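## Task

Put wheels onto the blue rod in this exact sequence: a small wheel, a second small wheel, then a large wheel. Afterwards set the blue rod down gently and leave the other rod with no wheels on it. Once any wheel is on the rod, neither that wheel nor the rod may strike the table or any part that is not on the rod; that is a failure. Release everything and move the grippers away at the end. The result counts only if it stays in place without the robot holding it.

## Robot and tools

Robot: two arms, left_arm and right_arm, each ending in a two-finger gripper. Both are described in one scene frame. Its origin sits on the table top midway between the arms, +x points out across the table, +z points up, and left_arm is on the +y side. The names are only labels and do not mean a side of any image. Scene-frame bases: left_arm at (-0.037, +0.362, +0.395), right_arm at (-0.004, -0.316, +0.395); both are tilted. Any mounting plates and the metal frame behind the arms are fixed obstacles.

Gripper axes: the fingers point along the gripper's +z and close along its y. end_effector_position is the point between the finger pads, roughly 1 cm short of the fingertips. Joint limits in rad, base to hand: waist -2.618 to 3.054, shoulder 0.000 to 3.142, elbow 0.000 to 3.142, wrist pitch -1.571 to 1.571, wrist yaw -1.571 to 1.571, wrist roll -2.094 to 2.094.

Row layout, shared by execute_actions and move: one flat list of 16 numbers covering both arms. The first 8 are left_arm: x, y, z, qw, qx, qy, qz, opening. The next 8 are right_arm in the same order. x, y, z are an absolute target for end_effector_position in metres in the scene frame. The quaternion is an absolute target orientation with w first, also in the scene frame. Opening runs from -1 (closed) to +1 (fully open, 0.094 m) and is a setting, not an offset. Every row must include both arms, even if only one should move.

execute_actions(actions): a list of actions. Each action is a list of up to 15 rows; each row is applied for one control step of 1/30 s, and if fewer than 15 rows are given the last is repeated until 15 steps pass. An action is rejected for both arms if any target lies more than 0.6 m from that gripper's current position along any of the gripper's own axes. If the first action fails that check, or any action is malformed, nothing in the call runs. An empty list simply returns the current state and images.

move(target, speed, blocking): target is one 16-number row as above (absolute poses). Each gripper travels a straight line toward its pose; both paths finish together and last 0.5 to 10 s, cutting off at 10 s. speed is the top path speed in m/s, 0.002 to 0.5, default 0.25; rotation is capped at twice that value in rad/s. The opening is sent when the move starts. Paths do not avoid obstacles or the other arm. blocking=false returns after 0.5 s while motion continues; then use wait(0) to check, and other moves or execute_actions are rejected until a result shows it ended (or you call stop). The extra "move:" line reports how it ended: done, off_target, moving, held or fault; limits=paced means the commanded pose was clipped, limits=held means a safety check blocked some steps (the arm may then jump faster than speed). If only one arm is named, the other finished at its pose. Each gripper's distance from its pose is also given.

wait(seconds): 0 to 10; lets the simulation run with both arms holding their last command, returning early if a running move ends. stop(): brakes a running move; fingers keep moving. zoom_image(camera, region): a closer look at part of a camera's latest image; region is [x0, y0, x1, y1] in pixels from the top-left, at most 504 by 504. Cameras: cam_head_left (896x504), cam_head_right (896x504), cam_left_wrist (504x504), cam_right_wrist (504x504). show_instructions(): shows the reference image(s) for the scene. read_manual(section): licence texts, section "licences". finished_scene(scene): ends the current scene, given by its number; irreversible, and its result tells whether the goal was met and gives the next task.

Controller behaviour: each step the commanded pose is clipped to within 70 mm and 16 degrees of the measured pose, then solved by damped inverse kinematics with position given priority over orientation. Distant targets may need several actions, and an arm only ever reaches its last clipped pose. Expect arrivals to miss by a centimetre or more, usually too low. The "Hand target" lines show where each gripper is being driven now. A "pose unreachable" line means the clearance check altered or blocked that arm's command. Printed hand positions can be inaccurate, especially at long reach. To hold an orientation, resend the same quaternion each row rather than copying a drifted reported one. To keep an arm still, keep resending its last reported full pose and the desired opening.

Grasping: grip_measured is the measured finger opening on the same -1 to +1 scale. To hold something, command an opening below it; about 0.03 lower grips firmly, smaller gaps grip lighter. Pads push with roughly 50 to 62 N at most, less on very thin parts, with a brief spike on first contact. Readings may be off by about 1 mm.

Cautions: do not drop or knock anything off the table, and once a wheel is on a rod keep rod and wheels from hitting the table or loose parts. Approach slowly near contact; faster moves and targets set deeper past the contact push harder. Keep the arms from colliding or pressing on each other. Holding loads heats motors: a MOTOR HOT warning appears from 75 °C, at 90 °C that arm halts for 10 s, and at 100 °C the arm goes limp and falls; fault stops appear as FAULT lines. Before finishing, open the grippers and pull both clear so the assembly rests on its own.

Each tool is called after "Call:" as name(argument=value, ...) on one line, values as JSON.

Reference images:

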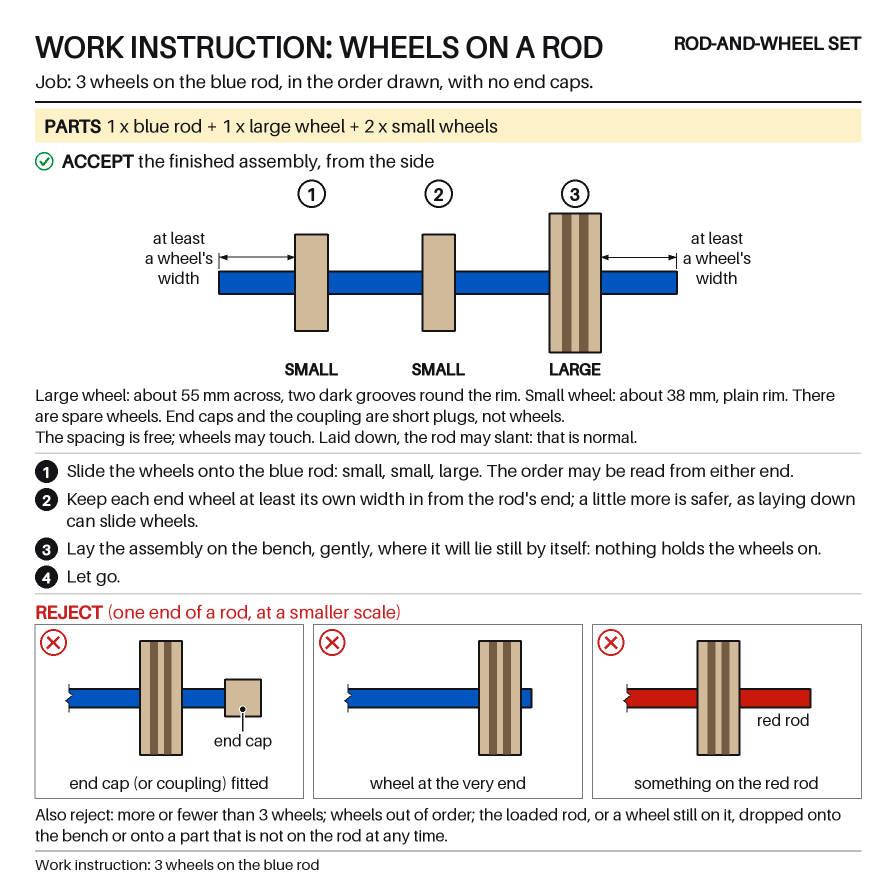

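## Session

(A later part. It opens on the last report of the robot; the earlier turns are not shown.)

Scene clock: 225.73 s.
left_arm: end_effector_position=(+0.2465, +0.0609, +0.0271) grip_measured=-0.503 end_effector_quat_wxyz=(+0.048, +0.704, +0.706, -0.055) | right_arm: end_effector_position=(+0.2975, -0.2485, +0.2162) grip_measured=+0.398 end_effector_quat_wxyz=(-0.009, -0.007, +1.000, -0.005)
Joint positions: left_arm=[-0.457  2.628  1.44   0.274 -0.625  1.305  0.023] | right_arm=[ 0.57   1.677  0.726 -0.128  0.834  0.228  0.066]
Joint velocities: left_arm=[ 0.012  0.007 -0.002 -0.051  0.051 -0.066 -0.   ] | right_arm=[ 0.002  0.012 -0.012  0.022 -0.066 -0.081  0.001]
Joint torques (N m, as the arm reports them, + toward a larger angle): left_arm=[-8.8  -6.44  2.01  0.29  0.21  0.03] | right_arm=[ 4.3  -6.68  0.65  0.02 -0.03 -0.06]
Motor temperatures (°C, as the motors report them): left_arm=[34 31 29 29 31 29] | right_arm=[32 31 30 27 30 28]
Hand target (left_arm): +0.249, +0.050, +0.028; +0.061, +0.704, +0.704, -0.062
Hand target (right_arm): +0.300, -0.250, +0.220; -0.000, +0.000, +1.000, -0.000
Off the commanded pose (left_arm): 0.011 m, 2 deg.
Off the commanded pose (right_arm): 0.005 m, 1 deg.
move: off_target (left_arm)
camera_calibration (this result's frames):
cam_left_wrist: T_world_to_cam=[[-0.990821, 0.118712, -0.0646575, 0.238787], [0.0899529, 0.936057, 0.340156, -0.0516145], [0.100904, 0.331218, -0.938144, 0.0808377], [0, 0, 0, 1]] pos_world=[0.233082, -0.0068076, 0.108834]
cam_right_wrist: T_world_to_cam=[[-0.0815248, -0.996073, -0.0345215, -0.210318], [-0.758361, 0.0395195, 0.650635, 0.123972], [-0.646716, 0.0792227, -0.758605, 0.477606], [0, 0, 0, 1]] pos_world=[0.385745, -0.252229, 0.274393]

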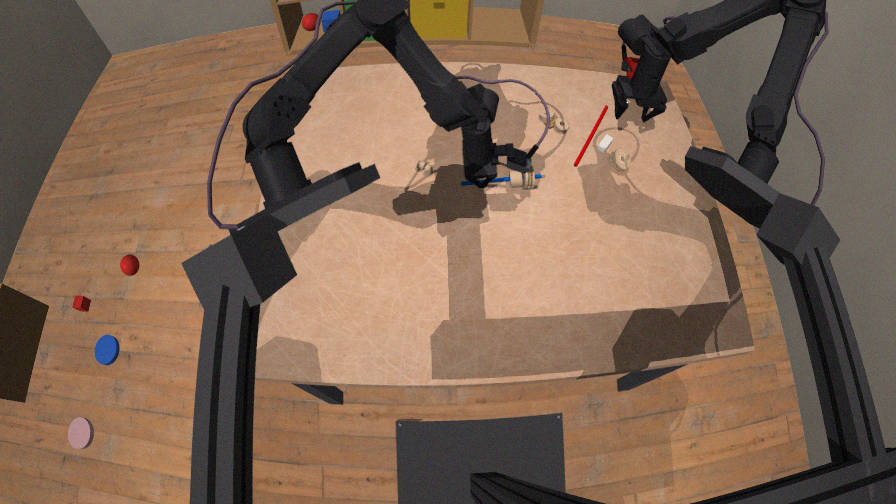

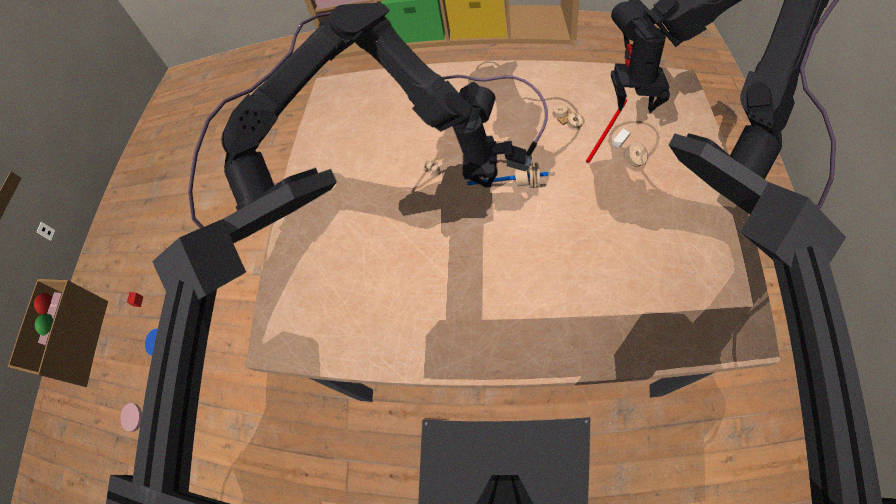

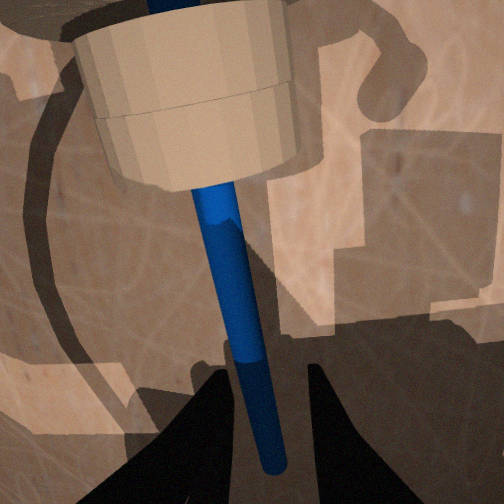

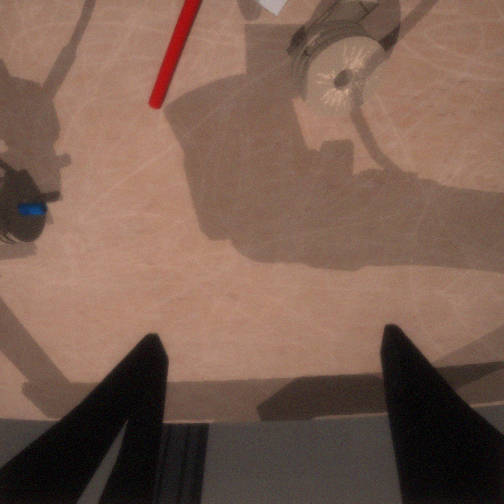

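Call:
move(target=[0.25,0.05,0.022,0.0616,0.7044,0.7044,-0.0616,-0.5, 0.3,-0.25,0.22,0,0,1,0,0.4], speed=0.02)

Call:
move(target=[0.25,0.05,0.022,0.0616,0.7044,0.7044,-0.0616,-0.9, 0.3,-0.25,0.22,0,0,1,0,0.4])

Call:
move(target=[0.252,0.028,0.023,0.0616,0.7044,0.7044,-0.0616,-0.9, 0.3,-0.25,0.22,0,0,1,0,0.4], speed=0.012)

Call:
move(target=[0.252,0.033,0.023,0.0616,0.7044,0.7044,-0.0616,-0.5, 0.3,-0.25,0.22,0,0,1,0,0.4])

Call:
move(target=[0.25,0.08,0.14,0.0616,0.7044,0.7044,-0.0616,-0.5, 0.3,-0.25,0.22,0,0,1,0,0.4], speed=0.15)

Call:
zoom_image(camera="cam_head_right", region=[440,140,600,220])

Scene clock: 226.93 s.
left_arm: end_effector_position=(+0.2466, +0.0609, +0.0210) grip_measured=-0.503 end_effector_quat_wxyz=(+0.048, +0.704, +0.706, -0.055) | right_arm: end_effector_position=(+0.2975, -0.2485, +0.2162) grip_measured=+0.398 end_effector_quat_wxyz=(-0.009, -0.007, +1.000, -0.005)
Joint positions: left_arm=[-0.448  2.644  1.457  0.279 -0.619  1.314  0.023] | right_arm=[ 0.57   1.677  0.726 -0.128  0.834  0.228  0.066]
Joint velocities: left_arm=[-0.017  0.007  0.002 -0.037  0.007 -0.037 -0.001] | right_arm=[ 0.017 -0.017 -0.002 -0.081 -0.022 -0.007 -0.001]
Joint torques (N m, as the arm reports them, + toward a larger angle): left_arm=[-8.83 -6.57  1.94  0.27  0.2   0.09] | right_arm=[ 4.34 -6.51  0.94  0.05 -0.04 -0.04]
Motor temperatures (°C, as the motors report them): left_arm=[34 31 29 29 31 29] | right_arm=[32 31 30 27 30 28]
Hand target (left_arm): +0.250, +0.050, +0.023; +0.062, +0.704, +0.705, -0.062
Hand target (right_arm): +0.300, -0.250, +0.220; -0.000, +0.000, +1.000, -0.000
Off the commanded pose (left_arm): 0.012 m, 2 deg.
Off the commanded pose (right_arm): 0.005 m, 1 deg.
move: off_target (left_arm)
camera_calibration (this result's frames):
cam_left_wrist: T_world_to_cam=[[-0.990801, 0.118881, -0.0646641, 0.238394], [0.090191, 0.936303, 0.339413, -0.0496491], [0.100895, 0.330459, -0.938412, 0.0751512], [0, 0, 0, 1]] pos_world=[0.233097, -0.00668842, 0.10279]
cam_right_wrist: T_world_to_cam=[[-0.0815248, -0.996073, -0.0345215, -0.210318], [-0.758361, 0.0395195, 0.650635, 0.123972], [-0.646716, 0.0792227, -0.758605, 0.477606], [0, 0, 0, 1]] pos_world=[0.385745, -0.252229, 0.274393]

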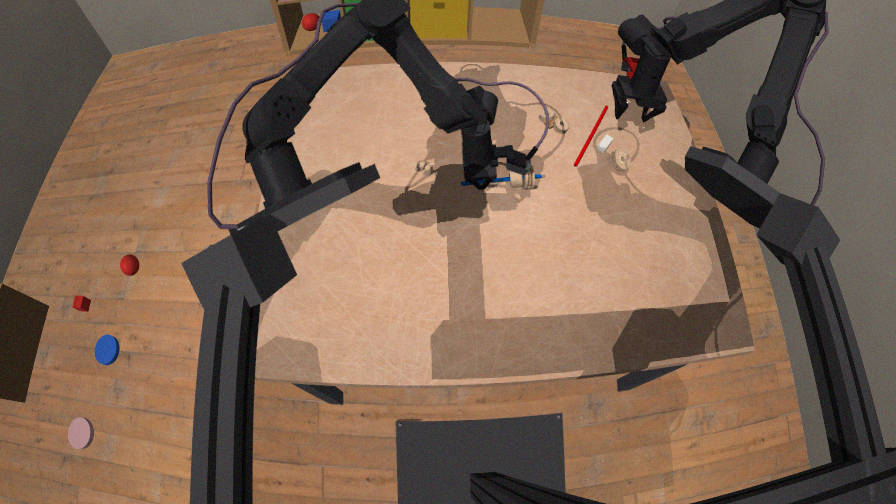

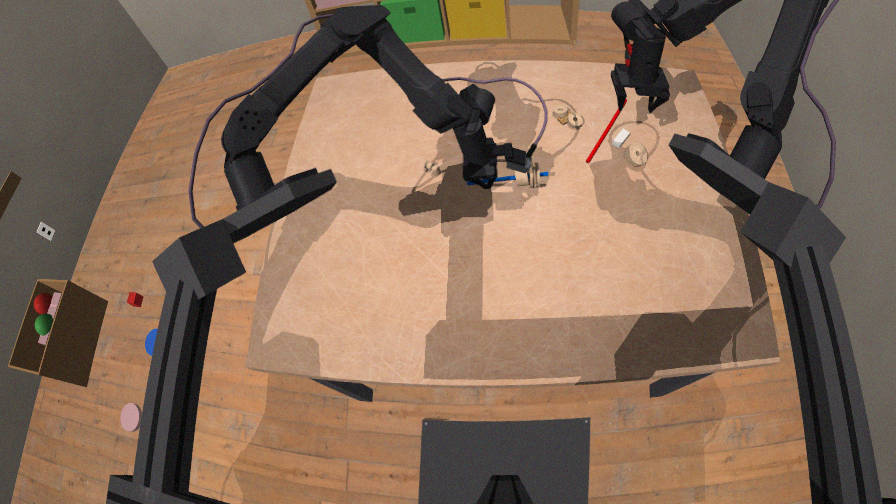

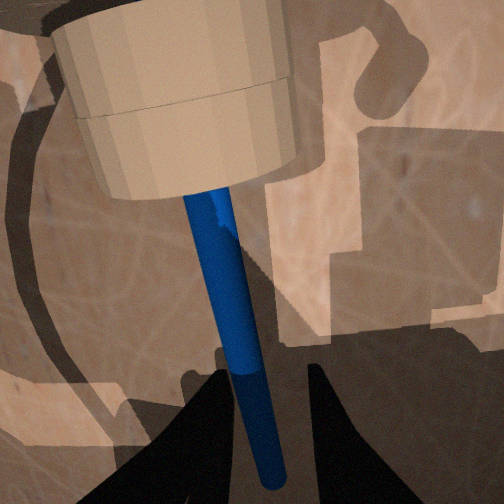

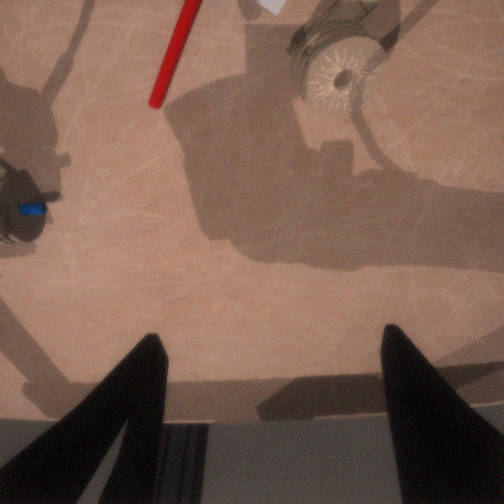

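Scene clock: 227.63 s.
left_arm: end_effector_position=(+0.2465, +0.0615, +0.0205) grip_measured=-0.837 end_effector_quat_wxyz=(+0.047, +0.704, +0.706, -0.055) | right_arm: end_effector_position=(+0.2975, -0.2485, +0.2162) grip_measured=+0.398 end_effector_quat_wxyz=(-0.009, -0.007, +1.000, -0.005)
Joint positions: left_arm=[-0.446  2.644  1.457  0.279 -0.618  1.314  0.008] | right_arm=[ 0.57   1.677  0.726 -0.128  0.834  0.228  0.066]
Joint velocities: left_arm=[ 0.012  0.002  0.007 -0.022 -0.037 -0.066 -0.   ] | right_arm=[ 0.002 -0.012  0.002  0.007 -0.022  0.037 -0.001]
Joint torques (N m, as the arm reports them, + toward a larger angle): left_arm=[-8.98 -6.51  1.99  0.29  0.2   0.04] | right_arm=[ 4.43 -6.43  0.87  0.07 -0.03 -0.05]
Motor temperatures (°C, as the motors report them): left_arm=[34 31 29 29 31 29] | right_arm=[32 31 30 27 30 28]
Hand target (left_arm): +0.250, +0.050, +0.023; +0.062, +0.705, +0.704, -0.062
Hand target (right_arm): +0.300, -0.250, +0.220; -0.000, +0.000, +1.000, -0.000
Off the commanded pose (left_arm): 0.012 m, 2 deg.
Off the commanded pose (right_arm): 0.005 m, 1 deg.
move: off_target (left_arm)
camera_calibration (this result's frames):
cam_left_wrist: T_world_to_cam=[[-0.990934, 0.118316, -0.063641, 0.238294], [0.0899269, 0.936088, 0.340077, -0.0499943], [0.0998103, 0.331271, -0.938242, 0.0747107], [0, 0, 0, 1]] pos_world=[0.233172, -0.00614445, 0.102264]
cam_right_wrist: T_world_to_cam=[[-0.0815248, -0.996073, -0.0345215, -0.210318], [-0.758361, 0.0395195, 0.650635, 0.123972], [-0.646716, 0.0792227, -0.758605, 0.477606], [0, 0, 0, 1]] pos_world=[0.385745, -0.252229, 0.274393]

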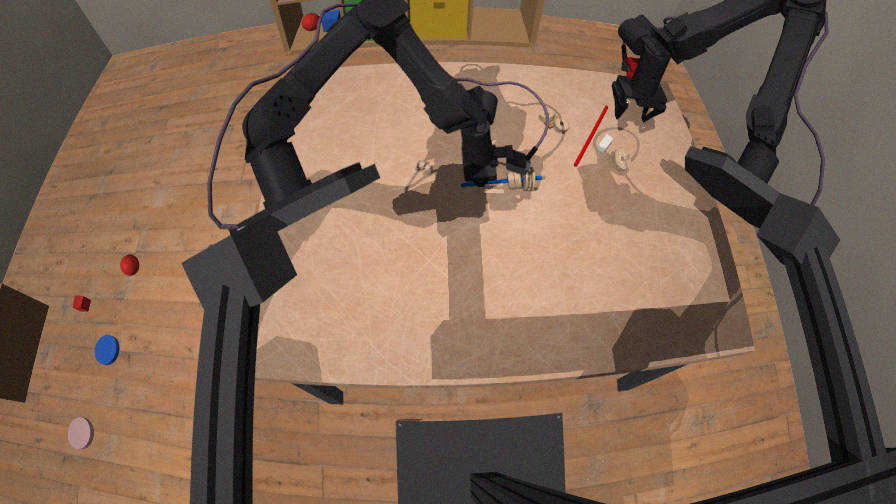

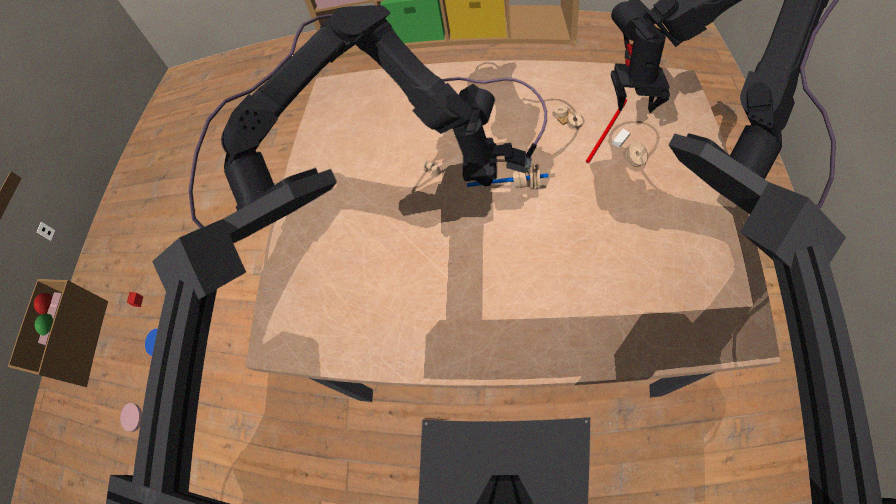

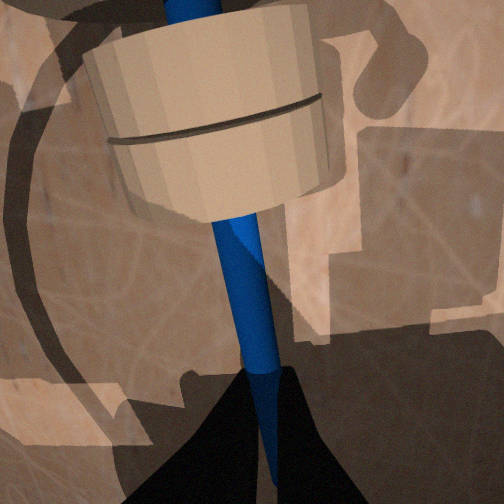

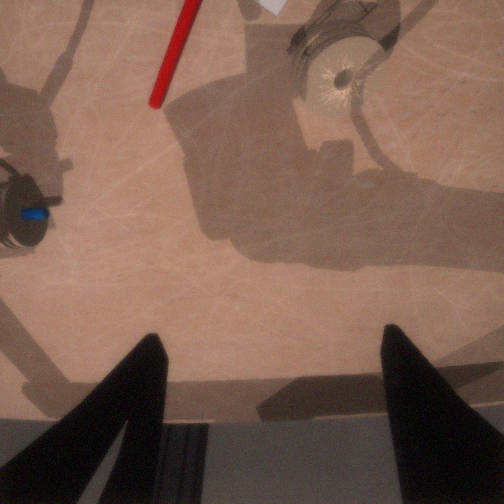

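Scene clock: 230.70 s.
left_arm: end_effector_position=(+0.2537, +0.0425, +0.0209) grip_measured=-0.837 end_effector_quat_wxyz=(+0.051, +0.704, +0.706, -0.053) | right_arm: end_effector_position=(+0.2975, -0.2485, +0.2162) grip_measured=+0.398 end_effector_quat_wxyz=(-0.009, -0.007, +1.000, -0.005)
Joint positions: left_arm=[-0.473  2.688  1.551  0.224 -0.635  1.295  0.008] | right_arm=[ 0.57   1.677  0.726 -0.128  0.834  0.228  0.066]
Joint velocities: left_arm=[-0.032 -0.007  0.007 -0.007  0.066 -0.007 -0.   ] | right_arm=[-0.017 -0.007  0.017 -0.095  0.022  0.037 -0.001]
Joint torques (N m, as the arm reports them, + toward a larger angle): left_arm=[-9.95 -6.    2.38  0.2   0.15 -0.1 ] | right_arm=[ 4.26 -6.6   0.71  0.07  0.01 -0.01]
Motor temperatures (°C, as the motors report them): left_arm=[34 31 29 29 31 29] | right_arm=[32 31 30 27 30 28]
Hand target (left_arm): +0.251, +0.029, +0.024; +0.061, +0.704, +0.705, -0.062
Hand target (right_arm): +0.300, -0.250, +0.220; -0.000, +0.000, +1.000, -0.000
Off the commanded pose (left_arm): 0.015 m, 2 deg.
Off the commanded pose (right_arm): 0.005 m, 1 deg.
move: off_target (left_arm)
camera_calibration (this result's frames):
cam_left_wrist: T_world_to_cam=[[-0.990417, 0.117658, -0.0723195, 0.247742], [0.0864839, 0.936641, 0.339446, -0.0321238], [0.107676, 0.329938, -0.937841, 0.0787291], [0, 0, 0, 1]] pos_world=[0.239669, -0.0250362, 0.102656]
cam_right_wrist: T_world_to_cam=[[-0.0815248, -0.996073, -0.0345215, -0.210318], [-0.758361, 0.0395195, 0.650635, 0.123972], [-0.646716, 0.0792227, -0.758605, 0.477606], [0, 0, 0, 1]] pos_world=[0.385745, -0.252229, 0.274393]

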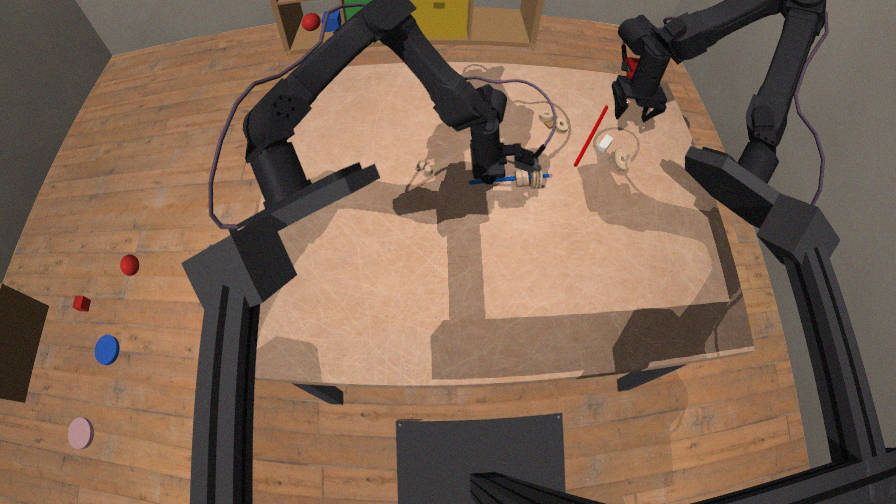

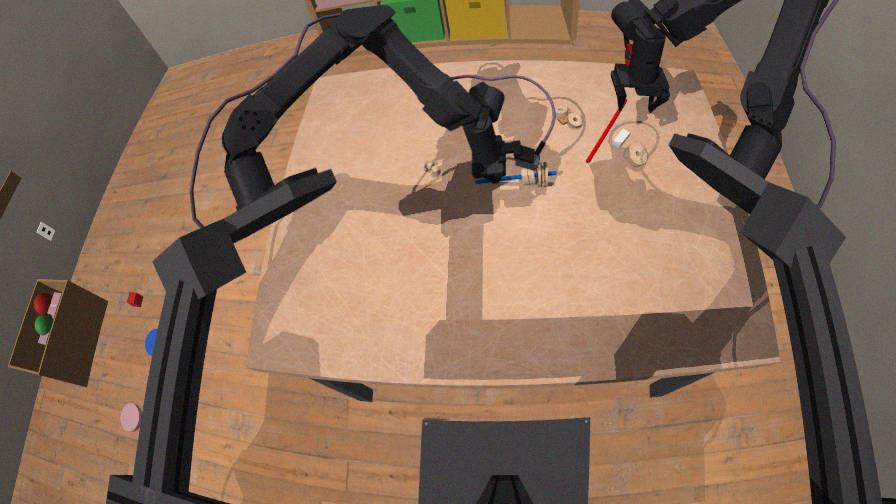

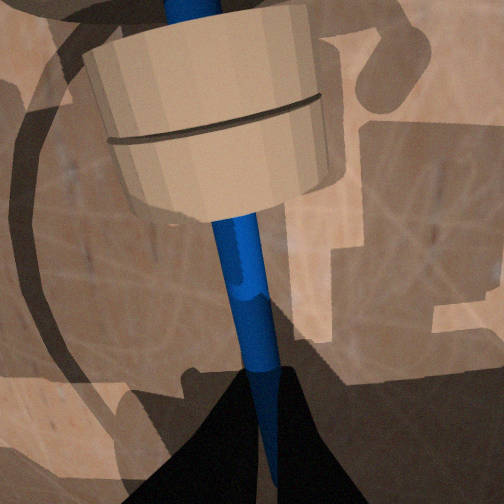

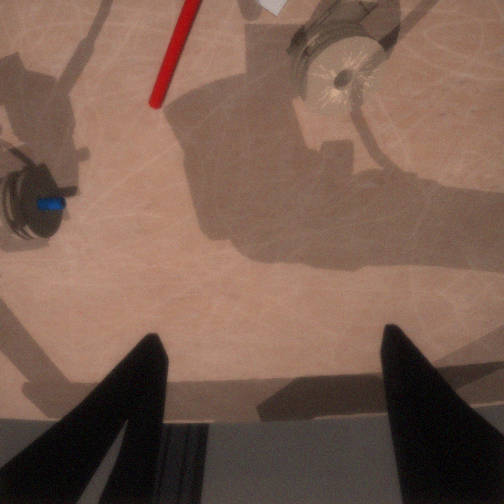

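Scene clock: 231.40 s.
left_arm: end_effector_position=(+0.2546, +0.0455, +0.0184) grip_measured=-0.503 end_effector_quat_wxyz=(+0.049, +0.702, +0.709, -0.051) | right_arm: end_effector_position=(+0.2975, -0.2485, +0.2162) grip_measured=+0.398 end_effector_quat_wxyz=(-0.009, -0.007, +1.000, -0.005)
Joint positions: left_arm=[-0.465  2.688  1.551  0.227 -0.634  1.295  0.023] | right_arm=[ 0.57   1.677  0.726 -0.128  0.834  0.228  0.066]
Joint velocities: left_arm=[-0.012  0.007  0.002 -0.022 -0.095 -0.022  0.   ] | right_arm=[ 0.007 -0.012 -0.007 -0.022 -0.037  0.037 -0.   ]
Joint torques (N m, as the arm reports them, + toward a larger angle): left_arm=[-10.01  -6.89   0.95   0.27   0.22   0.  ] | right_arm=[ 4.24 -6.57  0.8   0.1  -0.01  0.  ]
Motor temperatures (°C, as the motors report them): left_arm=[34 31 29 29 31 29] | right_arm=[32 31 30 27 30 28]
Hand target (left_arm): +0.252, +0.033, +0.023; +0.062, +0.704, +0.704, -0.062
Hand target (right_arm): +0.300, -0.250, +0.220; -0.000, +0.000, +1.000, -0.000
Off the commanded pose (left_arm): 0.014 m, 2 deg.
Off the commanded pose (right_arm): 0.005 m, 1 deg.
move: off_target (left_arm)
camera_calibration (this result's frames):
cam_left_wrist: T_world_to_cam=[[-0.991248, 0.111417, -0.0708061, 0.248586], [0.0807093, 0.935923, 0.342832, -0.032701], [0.104466, 0.334116, -0.936725, 0.075884], [0, 0, 0, 1]] pos_world=[0.241122, -0.022445, 0.0998948]
cam_right_wrist: T_world_to_cam=[[-0.0815248, -0.996073, -0.0345215, -0.210318], [-0.758361, 0.0395195, 0.650635, 0.123972], [-0.646716, 0.0792227, -0.758605, 0.477606], [0, 0, 0, 1]] pos_world=[0.385745, -0.252229, 0.274393]

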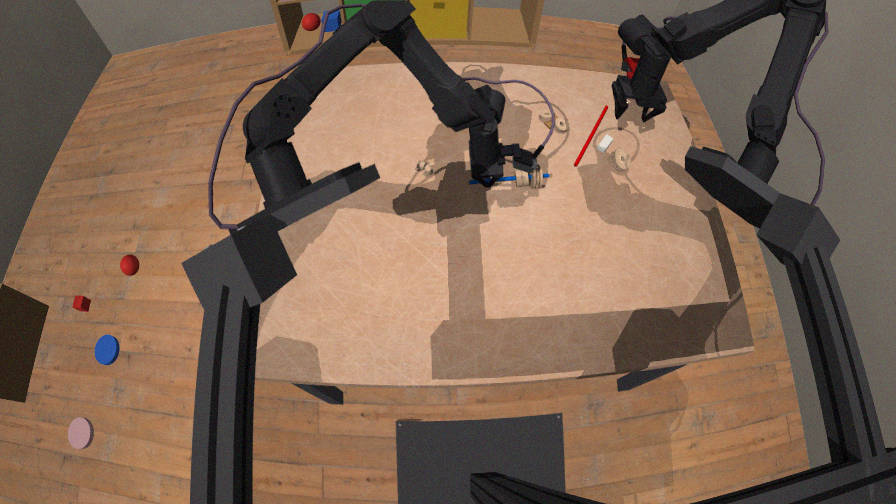

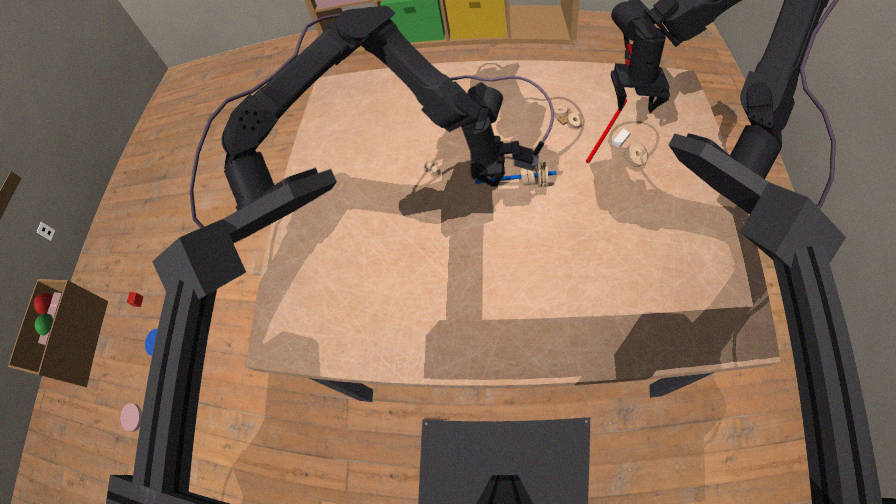

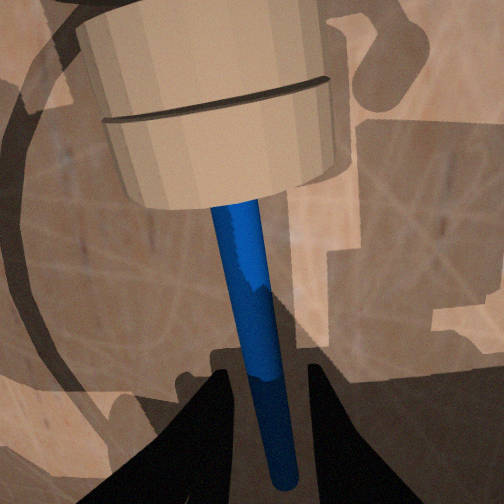

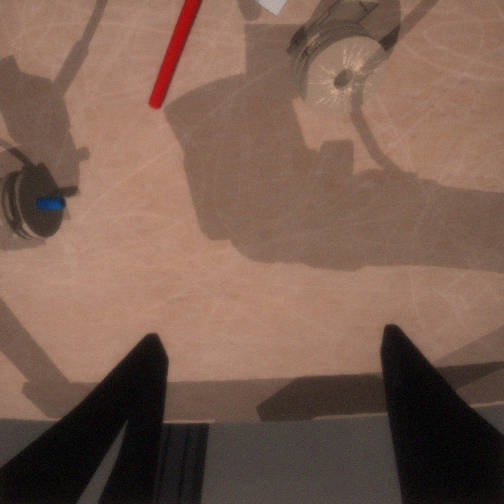

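Scene clock: 232.77 s.
left_arm: end_effector_position=(+0.2587, +0.0830, +0.1319) grip_measured=-0.503 end_effector_quat_wxyz=(+0.062, +0.698, +0.712, -0.054) | right_arm: end_effector_position=(+0.2975, -0.2485, +0.2162) grip_measured=+0.398 end_effector_quat_wxyz=(-0.009, -0.007, +1.000, -0.005)
Joint positions: left_arm=[-0.594  2.279  1.144  0.17  -0.694  1.171  0.023] | right_arm=[ 0.57   1.677  0.726 -0.128  0.834  0.228  0.066]
Joint velocities: left_arm=[-0.007  0.002 -0.007  0.007 -0.051 -0.022 -0.001] | right_arm=[ 0.012  0.022  0.007 -0.11   0.022  0.007 -0.   ]
Joint torques (N m, as the arm reports them, + toward a larger angle): left_arm=[-9.08 -8.24 -0.75  0.11  0.07 -0.06] | right_arm=[ 4.29 -6.73  0.66  0.08 -0.02  0.  ]
Motor temperatures (°C, as the motors report them): left_arm=[34 31 29 29 31 29] | right_arm=[32 31 30 27 30 28]
Hand target (left_arm): +0.251, +0.081, +0.139; +0.062, +0.705, +0.704, -0.061
Hand target (right_arm): +0.300, -0.250, +0.220; -0.000, +0.000, +1.000, -0.000
Off the commanded pose (left_arm): 0.012 m, 1 deg.
Off the commanded pose (right_arm): 0.005 m, 1 deg.
move: off_target (left_arm)
camera_calibration (this result's frames):
cam_left_wrist: T_world_to_cam=[[-0.991319, 0.0991143, -0.0863916, 0.259574], [0.0662723, 0.944161, 0.32275, -0.10133], [0.113557, 0.314223, -0.942533, 0.169383], [0, 0, 0, 1]] pos_world=[0.244802, 0.01672, 0.214779]
cam_right_wrist: T_world_to_cam=[[-0.0815248, -0.996073, -0.0345215, -0.210318], [-0.758361, 0.0395195, 0.650635, 0.123972], [-0.646716, 0.0792227, -0.758605, 0.477606], [0, 0, 0, 1]] pos_world=[0.385745, -0.252229, 0.274393]

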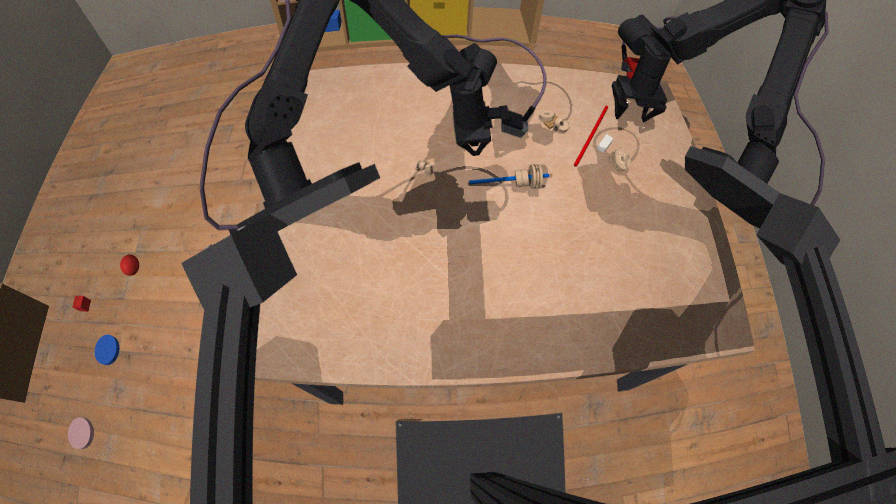

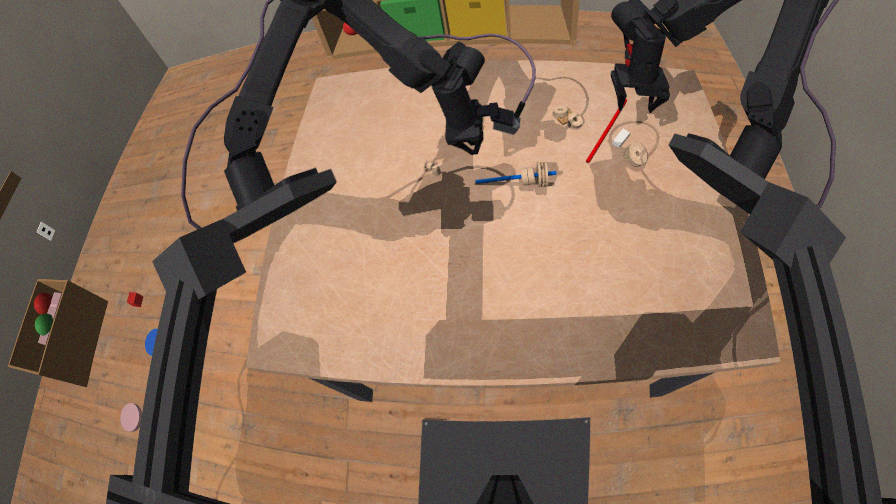

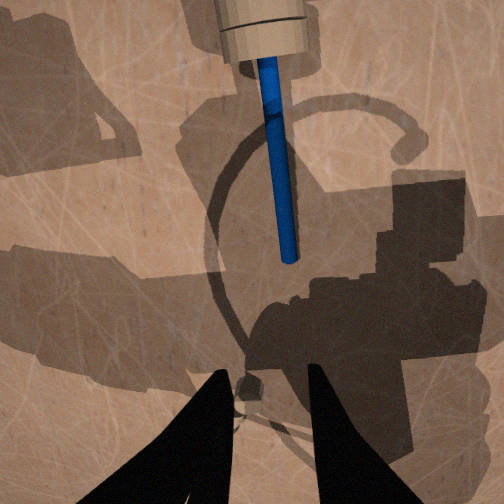

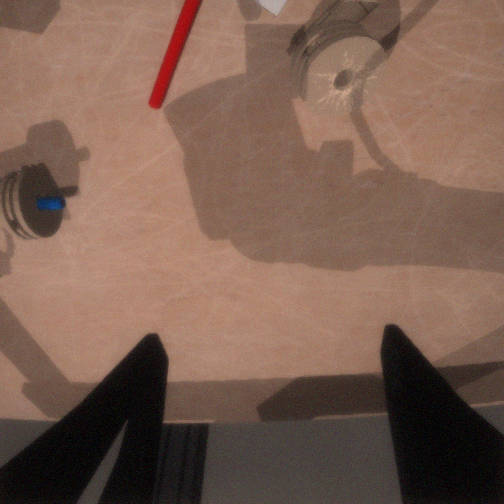

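Region (440, 140, 600, 220) of cam_head_right's 896x504 image, scaled by 3.150, with more detail than that image has.

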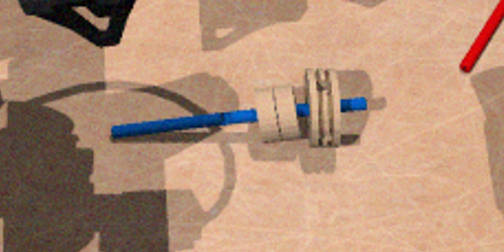

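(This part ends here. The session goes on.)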